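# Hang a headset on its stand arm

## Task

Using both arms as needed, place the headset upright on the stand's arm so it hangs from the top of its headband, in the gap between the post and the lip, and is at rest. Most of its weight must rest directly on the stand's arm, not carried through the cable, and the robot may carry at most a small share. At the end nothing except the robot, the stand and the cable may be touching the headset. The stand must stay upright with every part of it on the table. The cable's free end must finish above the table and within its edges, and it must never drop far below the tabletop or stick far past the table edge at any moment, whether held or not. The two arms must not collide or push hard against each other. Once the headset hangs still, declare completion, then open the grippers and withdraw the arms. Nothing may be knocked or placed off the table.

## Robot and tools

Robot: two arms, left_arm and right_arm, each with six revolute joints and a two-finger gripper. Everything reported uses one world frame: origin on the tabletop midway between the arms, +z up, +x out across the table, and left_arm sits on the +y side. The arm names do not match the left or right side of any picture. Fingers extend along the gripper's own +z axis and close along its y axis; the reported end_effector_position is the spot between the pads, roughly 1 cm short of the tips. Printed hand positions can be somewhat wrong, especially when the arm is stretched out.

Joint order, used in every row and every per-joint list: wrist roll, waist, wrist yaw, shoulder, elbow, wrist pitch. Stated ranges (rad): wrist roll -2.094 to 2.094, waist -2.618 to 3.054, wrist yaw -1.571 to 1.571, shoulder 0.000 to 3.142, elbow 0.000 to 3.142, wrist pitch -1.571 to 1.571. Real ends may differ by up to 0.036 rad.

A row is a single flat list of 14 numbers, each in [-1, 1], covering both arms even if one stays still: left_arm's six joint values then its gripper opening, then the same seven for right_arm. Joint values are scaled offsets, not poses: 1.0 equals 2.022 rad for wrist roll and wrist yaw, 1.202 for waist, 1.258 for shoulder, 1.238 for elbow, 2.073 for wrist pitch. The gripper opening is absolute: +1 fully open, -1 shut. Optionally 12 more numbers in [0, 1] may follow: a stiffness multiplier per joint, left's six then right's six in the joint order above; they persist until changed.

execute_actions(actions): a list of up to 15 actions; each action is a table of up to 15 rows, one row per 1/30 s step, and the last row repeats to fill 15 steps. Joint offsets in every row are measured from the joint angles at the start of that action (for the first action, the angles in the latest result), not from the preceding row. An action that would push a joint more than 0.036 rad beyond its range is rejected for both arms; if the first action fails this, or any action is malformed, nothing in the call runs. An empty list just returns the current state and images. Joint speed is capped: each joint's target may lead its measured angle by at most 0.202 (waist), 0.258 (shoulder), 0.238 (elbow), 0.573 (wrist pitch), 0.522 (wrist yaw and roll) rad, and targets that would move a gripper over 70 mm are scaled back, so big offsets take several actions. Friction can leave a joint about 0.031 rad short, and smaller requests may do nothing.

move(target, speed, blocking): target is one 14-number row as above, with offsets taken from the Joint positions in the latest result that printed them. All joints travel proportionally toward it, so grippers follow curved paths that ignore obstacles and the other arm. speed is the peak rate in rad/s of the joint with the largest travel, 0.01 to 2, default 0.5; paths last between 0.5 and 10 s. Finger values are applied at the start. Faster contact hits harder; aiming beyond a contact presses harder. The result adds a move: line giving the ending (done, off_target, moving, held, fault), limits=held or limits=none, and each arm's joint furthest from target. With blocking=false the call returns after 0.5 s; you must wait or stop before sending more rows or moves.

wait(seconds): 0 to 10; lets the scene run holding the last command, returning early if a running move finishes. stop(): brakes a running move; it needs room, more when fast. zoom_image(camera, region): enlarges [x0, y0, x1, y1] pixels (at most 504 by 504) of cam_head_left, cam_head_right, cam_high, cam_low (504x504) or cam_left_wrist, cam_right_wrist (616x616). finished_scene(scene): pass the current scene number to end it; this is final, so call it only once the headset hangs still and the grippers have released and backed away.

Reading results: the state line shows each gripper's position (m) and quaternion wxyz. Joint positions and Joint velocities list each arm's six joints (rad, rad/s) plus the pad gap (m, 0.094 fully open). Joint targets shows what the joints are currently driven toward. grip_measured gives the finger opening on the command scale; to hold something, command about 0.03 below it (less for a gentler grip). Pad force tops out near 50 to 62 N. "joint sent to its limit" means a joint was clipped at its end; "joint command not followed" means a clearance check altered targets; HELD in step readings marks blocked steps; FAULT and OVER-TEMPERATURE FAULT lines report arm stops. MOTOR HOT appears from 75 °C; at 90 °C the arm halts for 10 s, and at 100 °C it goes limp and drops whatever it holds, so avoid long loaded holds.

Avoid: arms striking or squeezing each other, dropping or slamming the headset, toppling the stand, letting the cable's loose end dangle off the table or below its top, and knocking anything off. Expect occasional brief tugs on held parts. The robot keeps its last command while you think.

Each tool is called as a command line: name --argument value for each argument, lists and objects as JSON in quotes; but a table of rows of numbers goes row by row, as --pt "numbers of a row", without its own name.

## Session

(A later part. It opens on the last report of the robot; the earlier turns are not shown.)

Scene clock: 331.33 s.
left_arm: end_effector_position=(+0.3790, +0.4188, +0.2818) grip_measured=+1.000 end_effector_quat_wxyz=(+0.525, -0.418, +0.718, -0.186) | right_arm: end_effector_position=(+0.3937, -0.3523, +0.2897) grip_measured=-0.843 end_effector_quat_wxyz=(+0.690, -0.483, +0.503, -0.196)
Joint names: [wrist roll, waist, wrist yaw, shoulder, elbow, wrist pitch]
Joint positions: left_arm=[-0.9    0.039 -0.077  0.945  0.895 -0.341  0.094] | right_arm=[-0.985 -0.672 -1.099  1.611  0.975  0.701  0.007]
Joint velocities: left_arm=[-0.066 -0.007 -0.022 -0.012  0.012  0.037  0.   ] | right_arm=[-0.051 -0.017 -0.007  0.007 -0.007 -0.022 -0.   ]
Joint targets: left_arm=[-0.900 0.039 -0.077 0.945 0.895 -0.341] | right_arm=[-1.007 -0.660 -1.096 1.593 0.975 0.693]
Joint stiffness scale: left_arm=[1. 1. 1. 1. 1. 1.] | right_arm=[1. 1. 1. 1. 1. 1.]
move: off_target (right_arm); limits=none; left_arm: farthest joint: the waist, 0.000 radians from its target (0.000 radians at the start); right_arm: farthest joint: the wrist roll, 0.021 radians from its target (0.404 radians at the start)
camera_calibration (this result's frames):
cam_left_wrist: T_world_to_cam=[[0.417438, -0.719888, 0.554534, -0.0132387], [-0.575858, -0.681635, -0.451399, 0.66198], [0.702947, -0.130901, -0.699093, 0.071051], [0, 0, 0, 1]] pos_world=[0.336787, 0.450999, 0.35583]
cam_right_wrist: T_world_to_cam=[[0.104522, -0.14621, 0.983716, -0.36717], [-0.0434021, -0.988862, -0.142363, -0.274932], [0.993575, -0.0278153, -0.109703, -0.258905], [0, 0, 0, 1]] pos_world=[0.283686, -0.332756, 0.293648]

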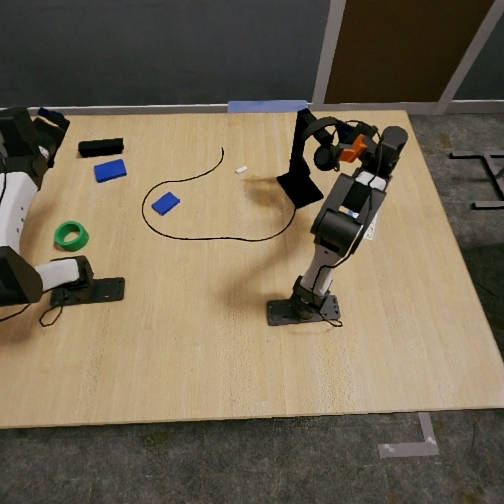

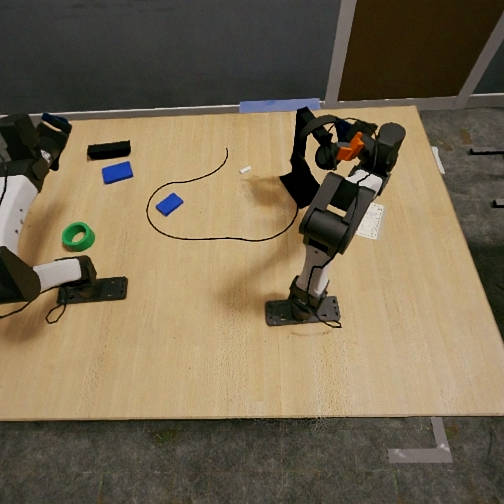

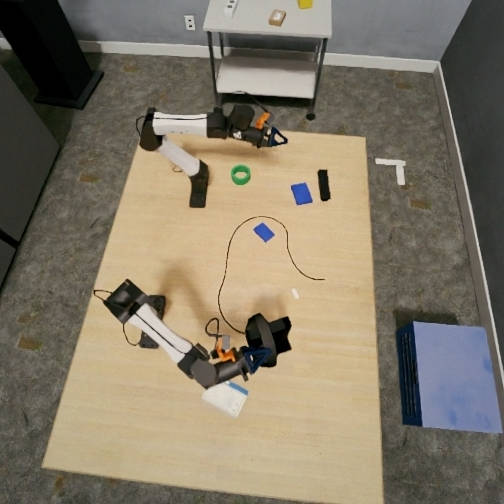

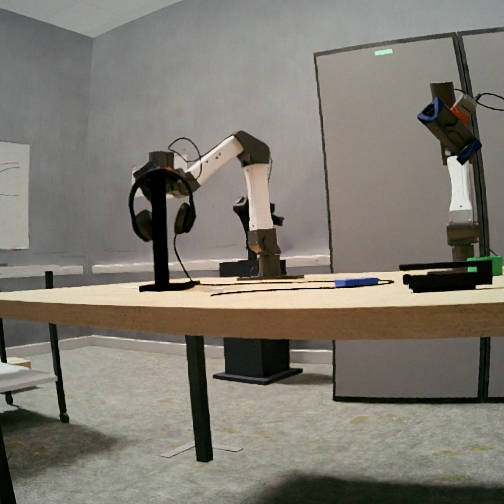

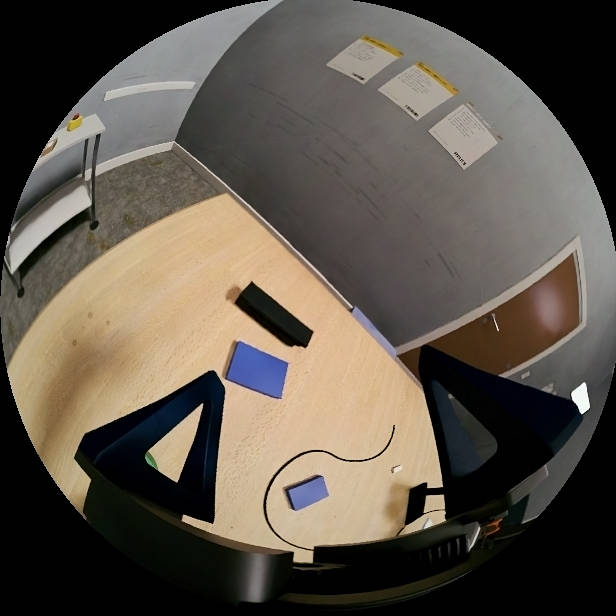

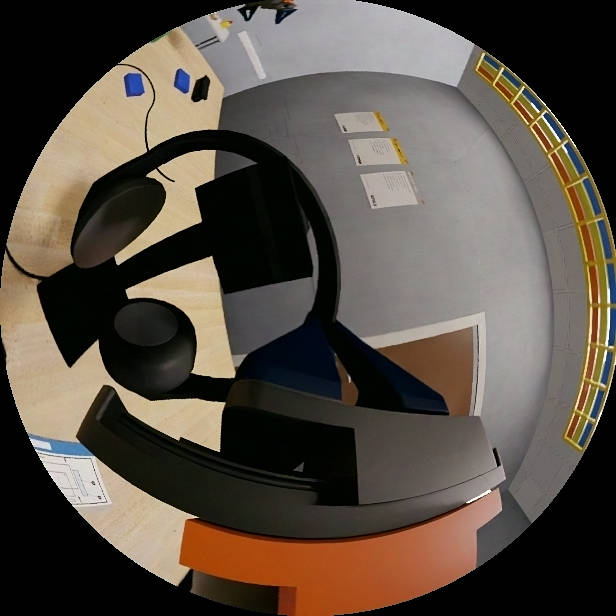

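Much better. Lower slightly, release, back out.

move --target '[0,0,0,0,0,0,1,-0.05,0,0,0,-0.03,0,-0.9]' --speed 0.1

move --target '[0,0,0,0,0,0,1,0,0,0,0,0,0,-0.5]'

move --target '[0,0,0,0,0,0,1,0,-0.12,-0.07,-0.04,-0.045,0,-0.5]' --speed 0.15

move --target '[0,0,0,0,0,0,1,0,-0.35,-0.13,0,0,0,-0.5]' --speed 0.4

wait --seconds 4

Scene clock: 345.30 s.
left_arm: end_effector_position=(+0.3790, +0.4188, +0.2818) grip_measured=+1.000 end_effector_quat_wxyz=(+0.525, -0.418, +0.718, -0.186) | right_arm: end_effector_position=(+0.3937, -0.3522, +0.2910) grip_measured=-0.844 end_effector_quat_wxyz=(+0.685, -0.497, +0.487, -0.217)
Joint names: [wrist roll, waist, wrist yaw, shoulder, elbow, wrist pitch]
Joint positions: left_arm=[-0.9    0.039 -0.077  0.945  0.895 -0.341  0.094] | right_arm=[-1.038 -0.672 -1.099  1.611  0.975  0.709  0.007]
Joint velocities: left_arm=[-0.037  0.002 -0.095  0.012  0.002 -0.007  0.   ] | right_arm=[ 0.022  0.002 -0.037  0.027  0.017  0.095 -0.   ]
Joint targets: left_arm=[-0.900 0.039 -0.077 0.945 0.895 -0.341] | right_arm=[-1.086 -0.672 -1.099 1.611 0.938 0.701]
Joint stiffness scale: left_arm=[1. 1. 1. 1. 1. 1.] | right_arm=[1. 1. 1. 1. 1. 1.]
move: off_target (right_arm); limits=none; left_arm: farthest joint: the waist, 0.000 radians from its target (0.000 radians at the start); right_arm: farthest joint: the wrist roll, 0.048 radians from its target (0.101 radians at the start)
camera_calibration (this result's frames):
cam_left_wrist: T_world_to_cam=[[0.417438, -0.719888, 0.554534, -0.0132387], [-0.575858, -0.681635, -0.451399, 0.66198], [0.702947, -0.130901, -0.699093, 0.071051], [0, 0, 0, 1]] pos_world=[0.336787, 0.450999, 0.35583]
cam_right_wrist: T_world_to_cam=[[0.0732699, -0.0955359, 0.992726, -0.340823], [-0.0413421, -0.994837, -0.0926877, -0.292083], [0.996455, -0.0342501, -0.0768413, -0.271664], [0, 0, 0, 1]] pos_world=[0.283598, -0.33244, 0.290397]

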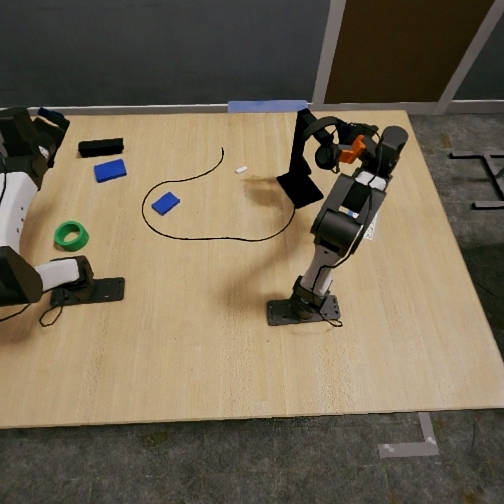

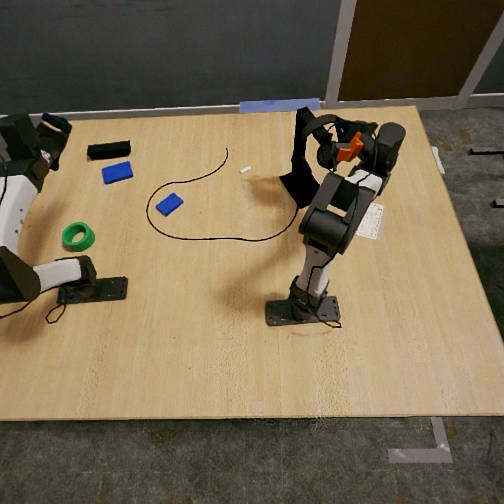

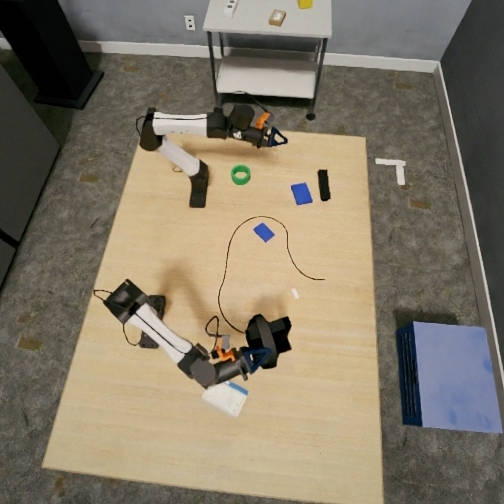

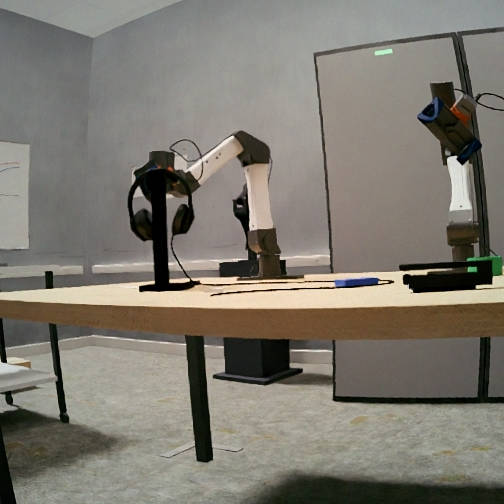

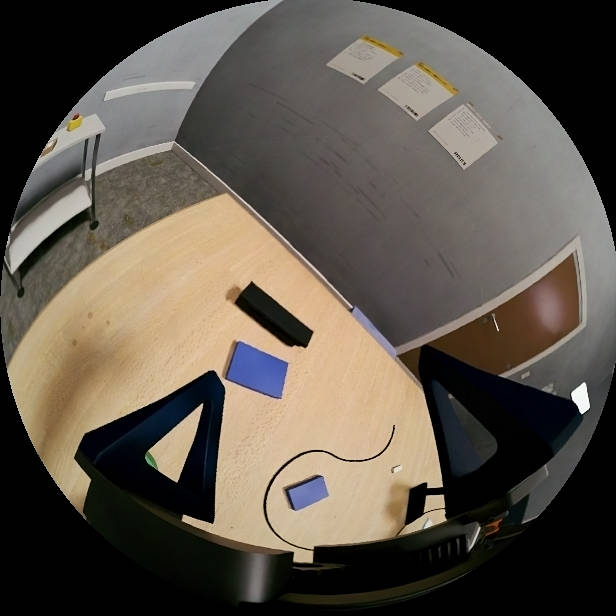

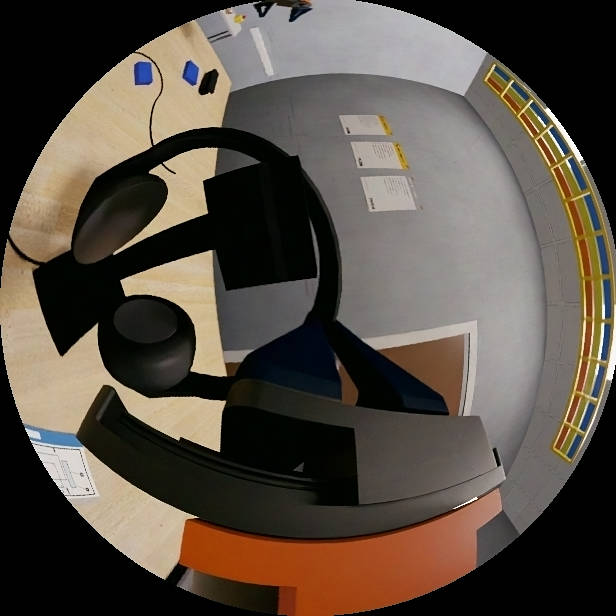

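Scene clock: 345.80 s.
left_arm: end_effector_position=(+0.3790, +0.4188, +0.2818) grip_measured=+1.000 end_effector_quat_wxyz=(+0.525, -0.418, +0.718, -0.186) | right_arm: end_effector_position=(+0.3934, -0.3517, +0.2899) grip_measured=-0.502 end_effector_quat_wxyz=(+0.685, -0.497, +0.488, -0.213)
Joint names: [wrist roll, waist, wrist yaw, shoulder, elbow, wrist pitch]
Joint positions: left_arm=[-0.9    0.039 -0.077  0.945  0.895 -0.341  0.094] | right_arm=[-1.037 -0.672 -1.103  1.611  0.975  0.702  0.023]
Joint velocities: left_arm=[ 0.007 -0.002  0.007 -0.002 -0.017  0.022  0.   ] | right_arm=[ 0.007  0.007 -0.037 -0.012  0.002  0.022 -0.001]
Joint targets: left_arm=[-0.900 0.039 -0.077 0.945 0.895 -0.341] | right_arm=[-1.038 -0.672 -1.099 1.611 0.975 0.708]
Joint stiffness scale: left_arm=[1. 1. 1. 1. 1. 1.] | right_arm=[1. 1. 1. 1. 1. 1.]
move: done; limits=none; left_arm: farthest joint: the waist, 0.000 radians from its target (0.000 radians at the start); right_arm: farthest joint: the wrist pitch, 0.007 radians from its target (0.000 radians at the start)
camera_calibration (this result's frames):
cam_left_wrist: T_world_to_cam=[[0.417438, -0.719888, 0.554534, -0.0132387], [-0.575858, -0.681635, -0.451399, 0.66198], [0.702947, -0.130901, -0.699093, 0.071051], [0, 0, 0, 1]] pos_world=[0.336787, 0.450999, 0.35583]
cam_right_wrist: T_world_to_cam=[[0.0797275, -0.09961, 0.991827, -0.343394], [-0.0381138, -0.994572, -0.0968219, -0.291638], [0.996088, -0.030083, -0.0830912, -0.26806], [0, 0, 0, 1]] pos_world=[0.283274, -0.332325, 0.290077]

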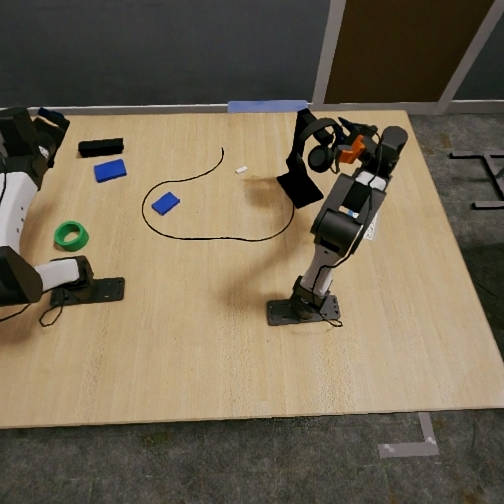

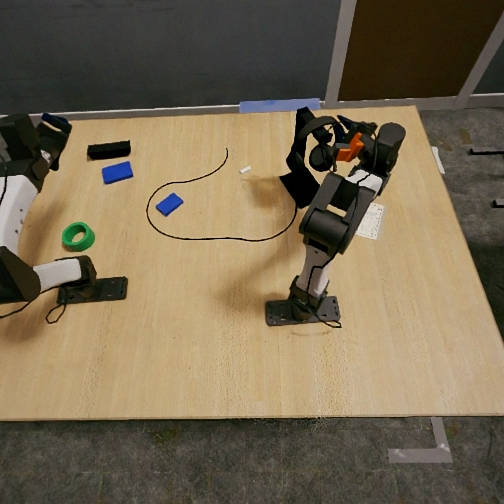

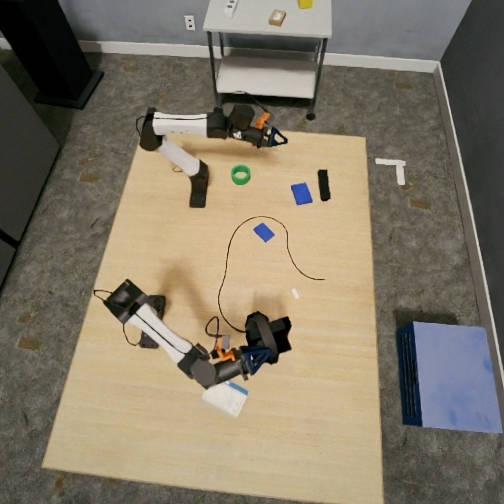

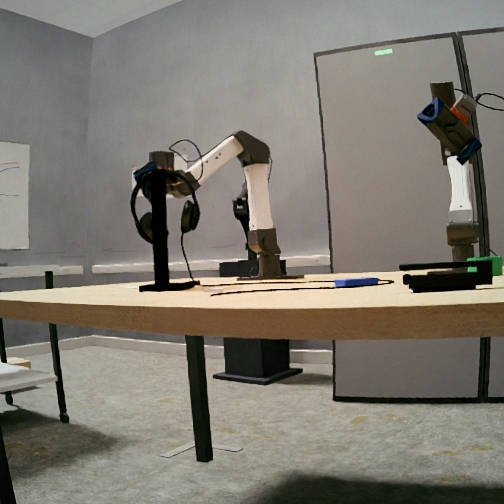

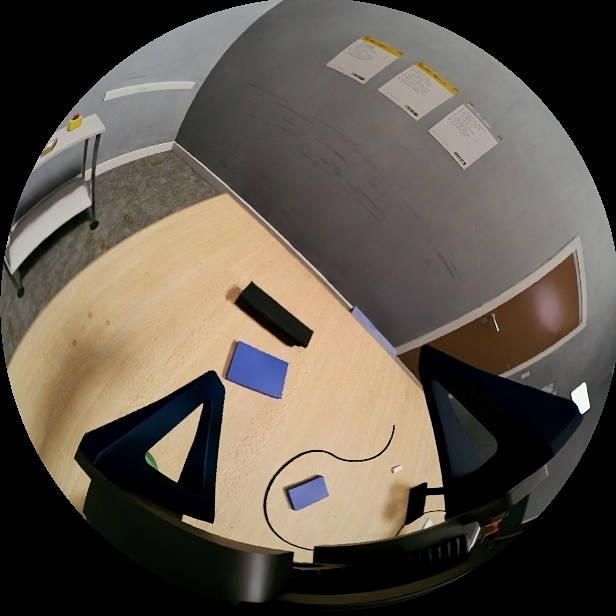

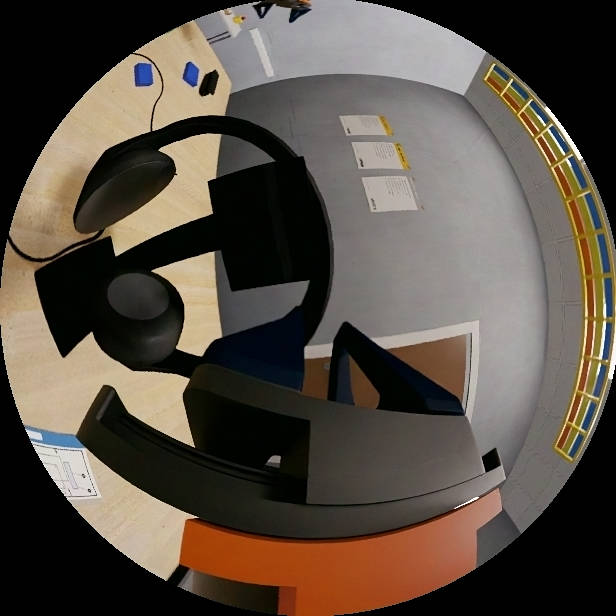

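Scene clock: 347.33 s.
left_arm: end_effector_position=(+0.3790, +0.4188, +0.2818) grip_measured=+1.000 end_effector_quat_wxyz=(+0.525, -0.418, +0.718, -0.186) | right_arm: end_effector_position=(+0.3589, -0.3804, +0.2879) grip_measured=-0.502 end_effector_quat_wxyz=(+0.682, -0.500, +0.490, -0.212)
Joint names: [wrist roll, waist, wrist yaw, shoulder, elbow, wrist pitch]
Joint positions: left_arm=[-0.9    0.039 -0.077  0.945  0.895 -0.341  0.094] | right_arm=[-1.037 -0.805 -1.237  1.579  0.941  0.702  0.023]
Joint velocities: left_arm=[ 0.051  0.012  0.022 -0.017  0.017 -0.022  0.   ] | right_arm=[ 0.007  0.002 -0.007 -0.002  0.012  0.007  0.   ]
Joint targets: left_arm=[-0.900 0.039 -0.077 0.945 0.895 -0.341] | right_arm=[-1.037 -0.817 -1.244 1.561 0.919 0.702]
Joint stiffness scale: left_arm=[1. 1. 1. 1. 1. 1.] | right_arm=[1. 1. 1. 1. 1. 1.]
move: off_target (right_arm); limits=none; left_arm: farthest joint: the waist, 0.000 radians from its target (0.000 radians at the start); right_arm: farthest joint: the elbow, 0.021 radians from its target (0.056 radians at the start)
camera_calibration (this result's frames):
cam_left_wrist: T_world_to_cam=[[0.417438, -0.719888, 0.554534, -0.0132387], [-0.575858, -0.681635, -0.451399, 0.66198], [0.702947, -0.130901, -0.699093, 0.071051], [0, 0, 0, 1]] pos_world=[0.336787, 0.450999, 0.35583]
cam_right_wrist: T_world_to_cam=[[0.086979, -0.0942643, 0.99174, -0.342055], [-0.0375474, -0.995116, -0.0912921, -0.32375], [0.995502, -0.0292968, -0.0900935, -0.232192], [0, 0, 0, 1]] pos_world=[0.248743, -0.361214, 0.288755]

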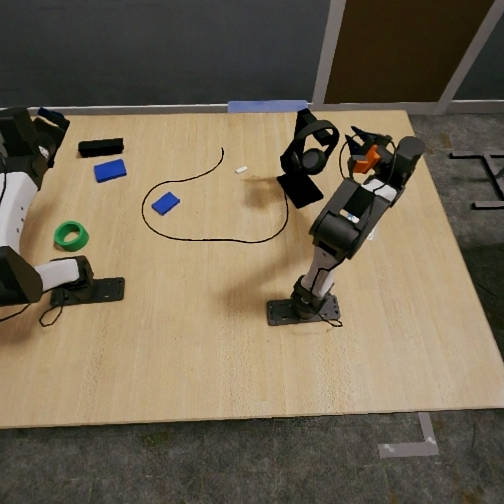

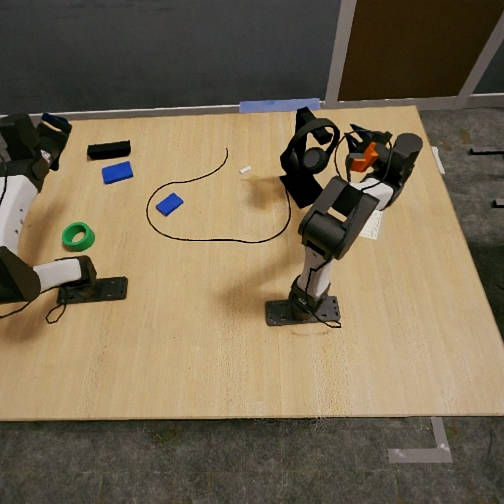

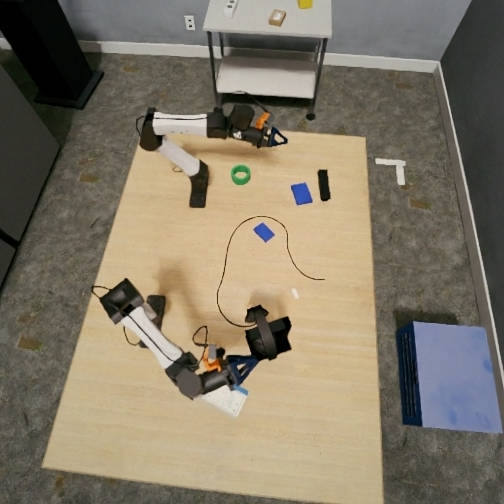

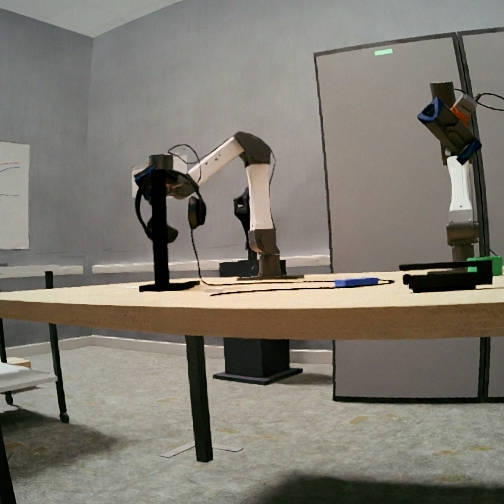

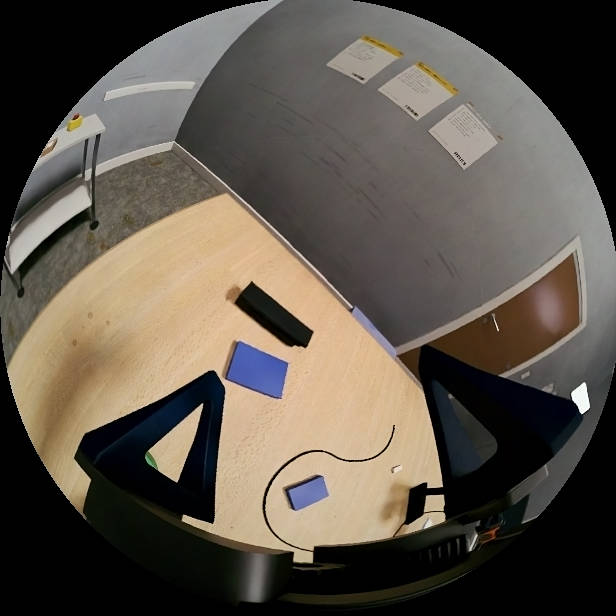

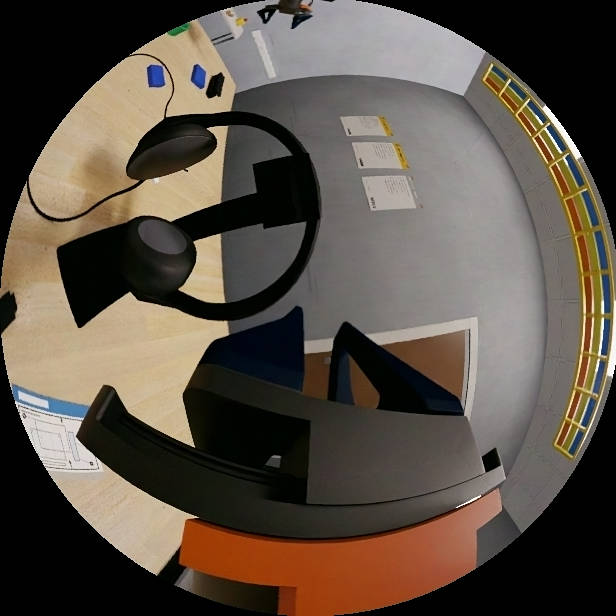

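Scene clock: 348.67 s.
left_arm: end_effector_position=(+0.3790, +0.4188, +0.2818) grip_measured=+1.000 end_effector_quat_wxyz=(+0.525, -0.418, +0.718, -0.186) | right_arm: end_effector_position=(+0.2768, -0.4757, +0.2858) grip_measured=-0.502 end_effector_quat_wxyz=(+0.659, -0.463, +0.531, -0.265)
Joint names: [wrist roll, waist, wrist yaw, shoulder, elbow, wrist pitch]
Joint positions: left_arm=[-0.9    0.039 -0.077  0.945  0.895 -0.341  0.094] | right_arm=[-1.037 -1.162 -1.436  1.579  0.941  0.702  0.023]
Joint velocities: left_arm=[ 0.007  0.002 -0.037  0.007 -0.012 -0.022  0.   ] | right_arm=[ 0.007 -0.002  0.007 -0.017  0.012 -0.007 -0.   ]
Joint targets: left_arm=[-0.900 0.039 -0.077 0.945 0.895 -0.341] | right_arm=[-1.037 -1.154 -1.435 1.579 0.941 0.702]
Joint stiffness scale: left_arm=[1. 1. 1. 1. 1. 1.] | right_arm=[1. 1. 1. 1. 1. 1.]
move: held (right_arm); limits=held; held on 10 of 40 steps (right_arm), including the last (right_arm); left_arm: farthest joint: the waist, 0.000 radians from its target (0.000 radians at the start); right_arm: farthest joint: the waist, 0.064 radians from its target (0.421 radians at the start)
joint command not followed: on one or more control steps a check withheld the commanded joint targets of the right arm, and it was not sent them on those steps. On the call's last step the targets were still withheld.
cause: the commanded joint targets would bring two parts of the arm too close to each other (its wrist (the part past the wrist pitch) and its wrist camera, with the wrist yaw and the wrist roll between them); next, command targets that bring no two parts of the arm closer together.
camera_calibration (this result's frames):
cam_left_wrist: T_world_to_cam=[[0.417438, -0.719888, 0.554534, -0.0132387], [-0.575858, -0.681635, -0.451399, 0.66198], [0.702947, -0.130901, -0.699093, 0.071051], [0, 0, 0, 1]] pos_world=[0.336787, 0.450999, 0.35583]
cam_right_wrist: T_world_to_cam=[[0.0815187, -0.100095, 0.991633, -0.343047], [-0.194893, -0.977338, -0.0826308, -0.372312], [0.977431, -0.186526, -0.0991791, -0.220642], [0, 0, 0, 1]] pos_world=[0.171067, -0.439368, 0.287529]

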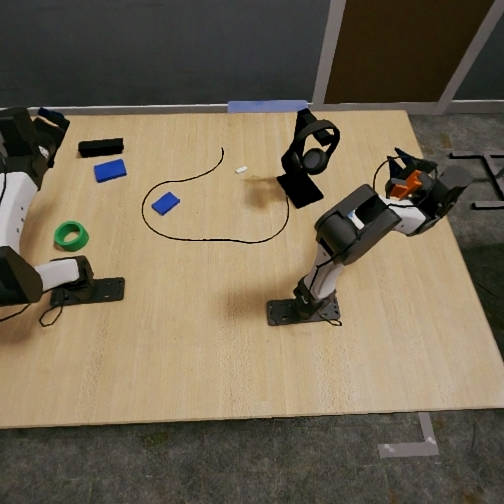

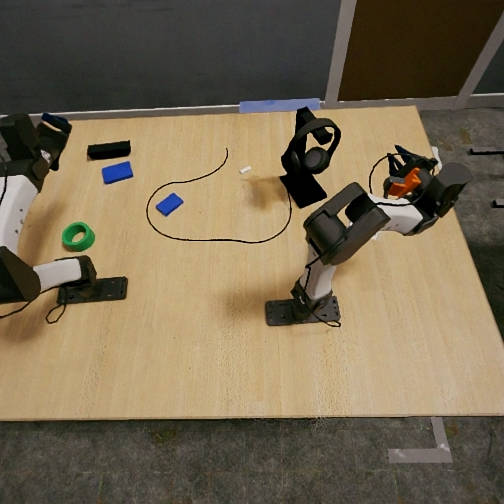

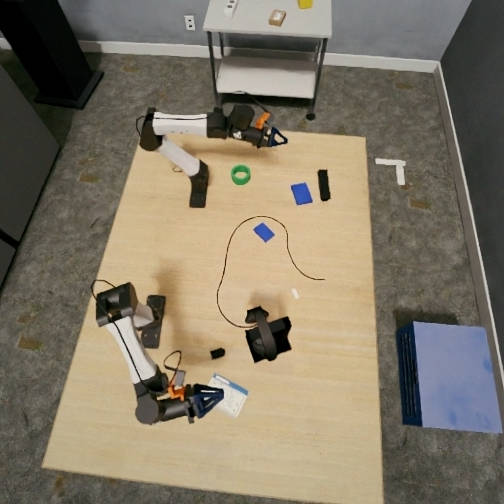

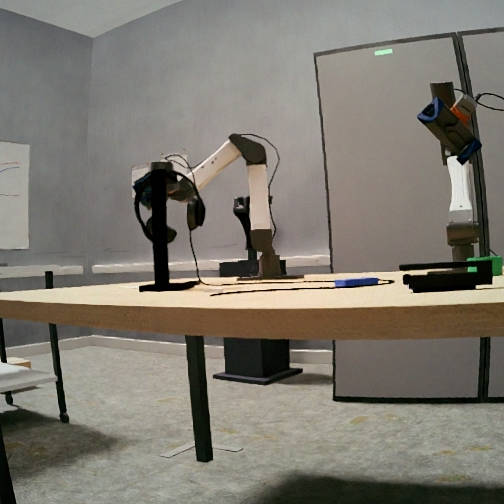

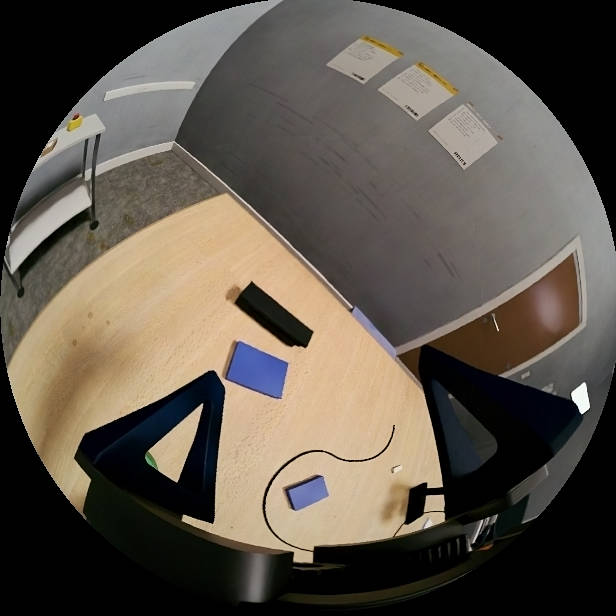

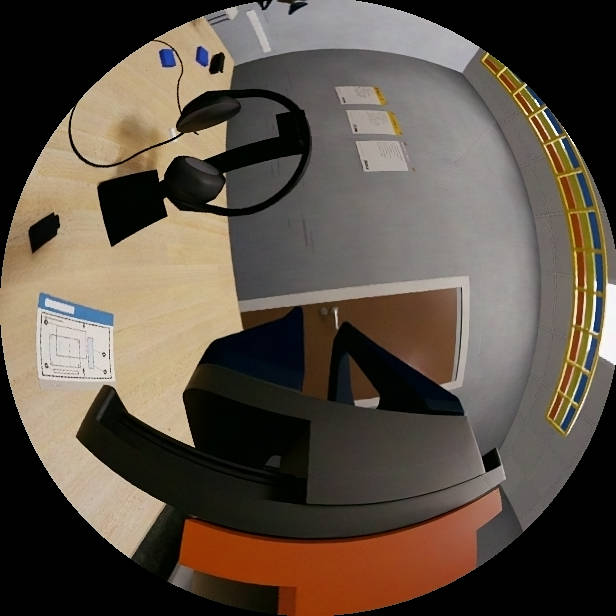

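Scene clock: 352.67 s.
left_arm: end_effector_position=(+0.3790, +0.4188, +0.2818) grip_measured=+1.000 end_effector_quat_wxyz=(+0.525, -0.418, +0.718, -0.186) | right_arm: end_effector_position=(+0.2768, -0.4757, +0.2858) grip_measured=-0.502 end_effector_quat_wxyz=(+0.659, -0.463, +0.531, -0.265)
Joint names: [wrist roll, waist, wrist yaw, shoulder, elbow, wrist pitch]
Joint positions: left_arm=[-0.9    0.039 -0.077  0.945  0.895 -0.341  0.094] | right_arm=[-1.037 -1.162 -1.436  1.579  0.941  0.702  0.023]
Joint velocities: left_arm=[ 0.007  0.002  0.007  0.007 -0.012  0.022  0.   ] | right_arm=[ 0.007 -0.002 -0.007 -0.002  0.002 -0.007 -0.   ]
Joint targets: left_arm=[-0.900 0.039 -0.077 0.945 0.895 -0.341] | right_arm=[-1.037 -1.154 -1.435 1.579 0.941 0.702]
Joint stiffness scale: left_arm=[1. 1. 1. 1. 1. 1.] | right_arm=[1. 1. 1. 1. 1. 1.]
wait: 4.00 s; at rest by 0.17 s
camera_calibration (this result's frames):
cam_left_wrist: T_world_to_cam=[[0.417438, -0.719888, 0.554534, -0.0132387], [-0.575858, -0.681635, -0.451399, 0.66198], [0.702947, -0.130901, -0.699093, 0.071051], [0, 0, 0, 1]] pos_world=[0.336787, 0.450999, 0.35583]
cam_right_wrist: T_world_to_cam=[[0.0815187, -0.100095, 0.991633, -0.343047], [-0.194893, -0.977338, -0.0826308, -0.372312], [0.977431, -0.186526, -0.0991791, -0.220642], [0, 0, 0, 1]] pos_world=[0.171067, -0.439368, 0.287529]

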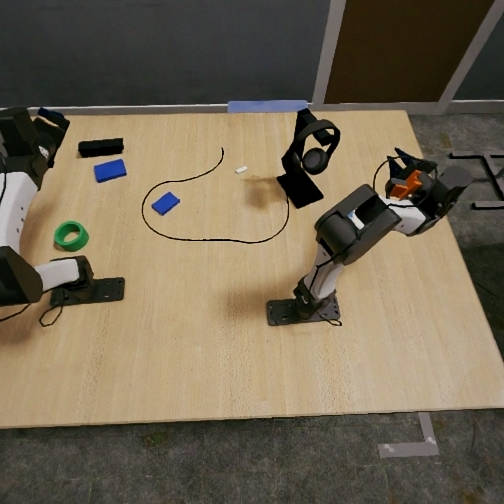

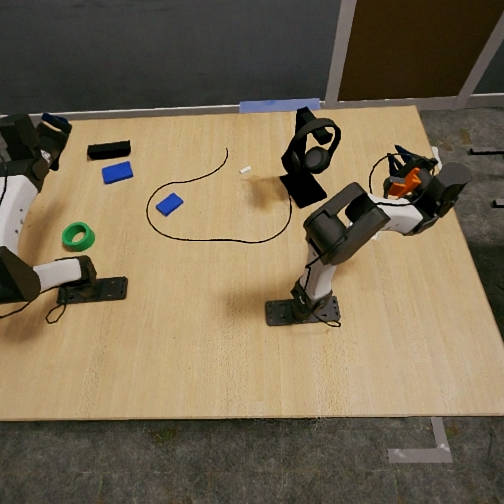

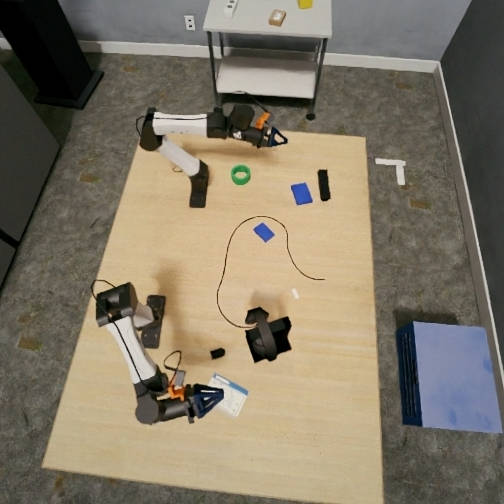

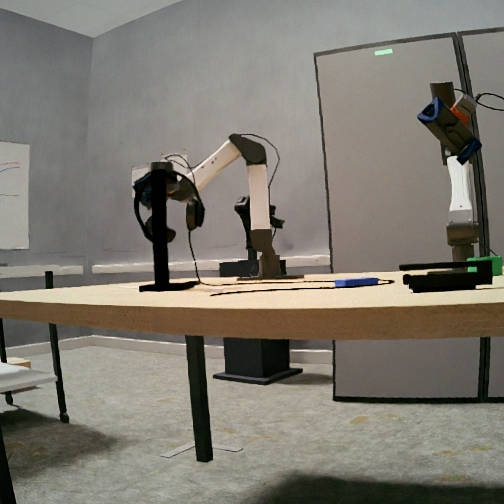

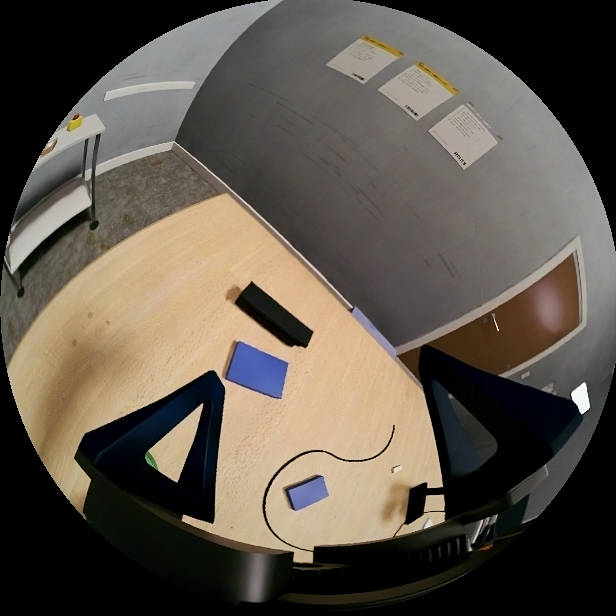

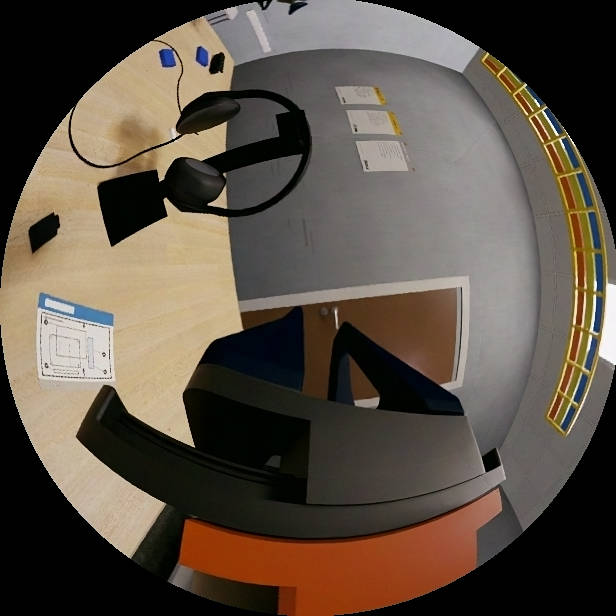

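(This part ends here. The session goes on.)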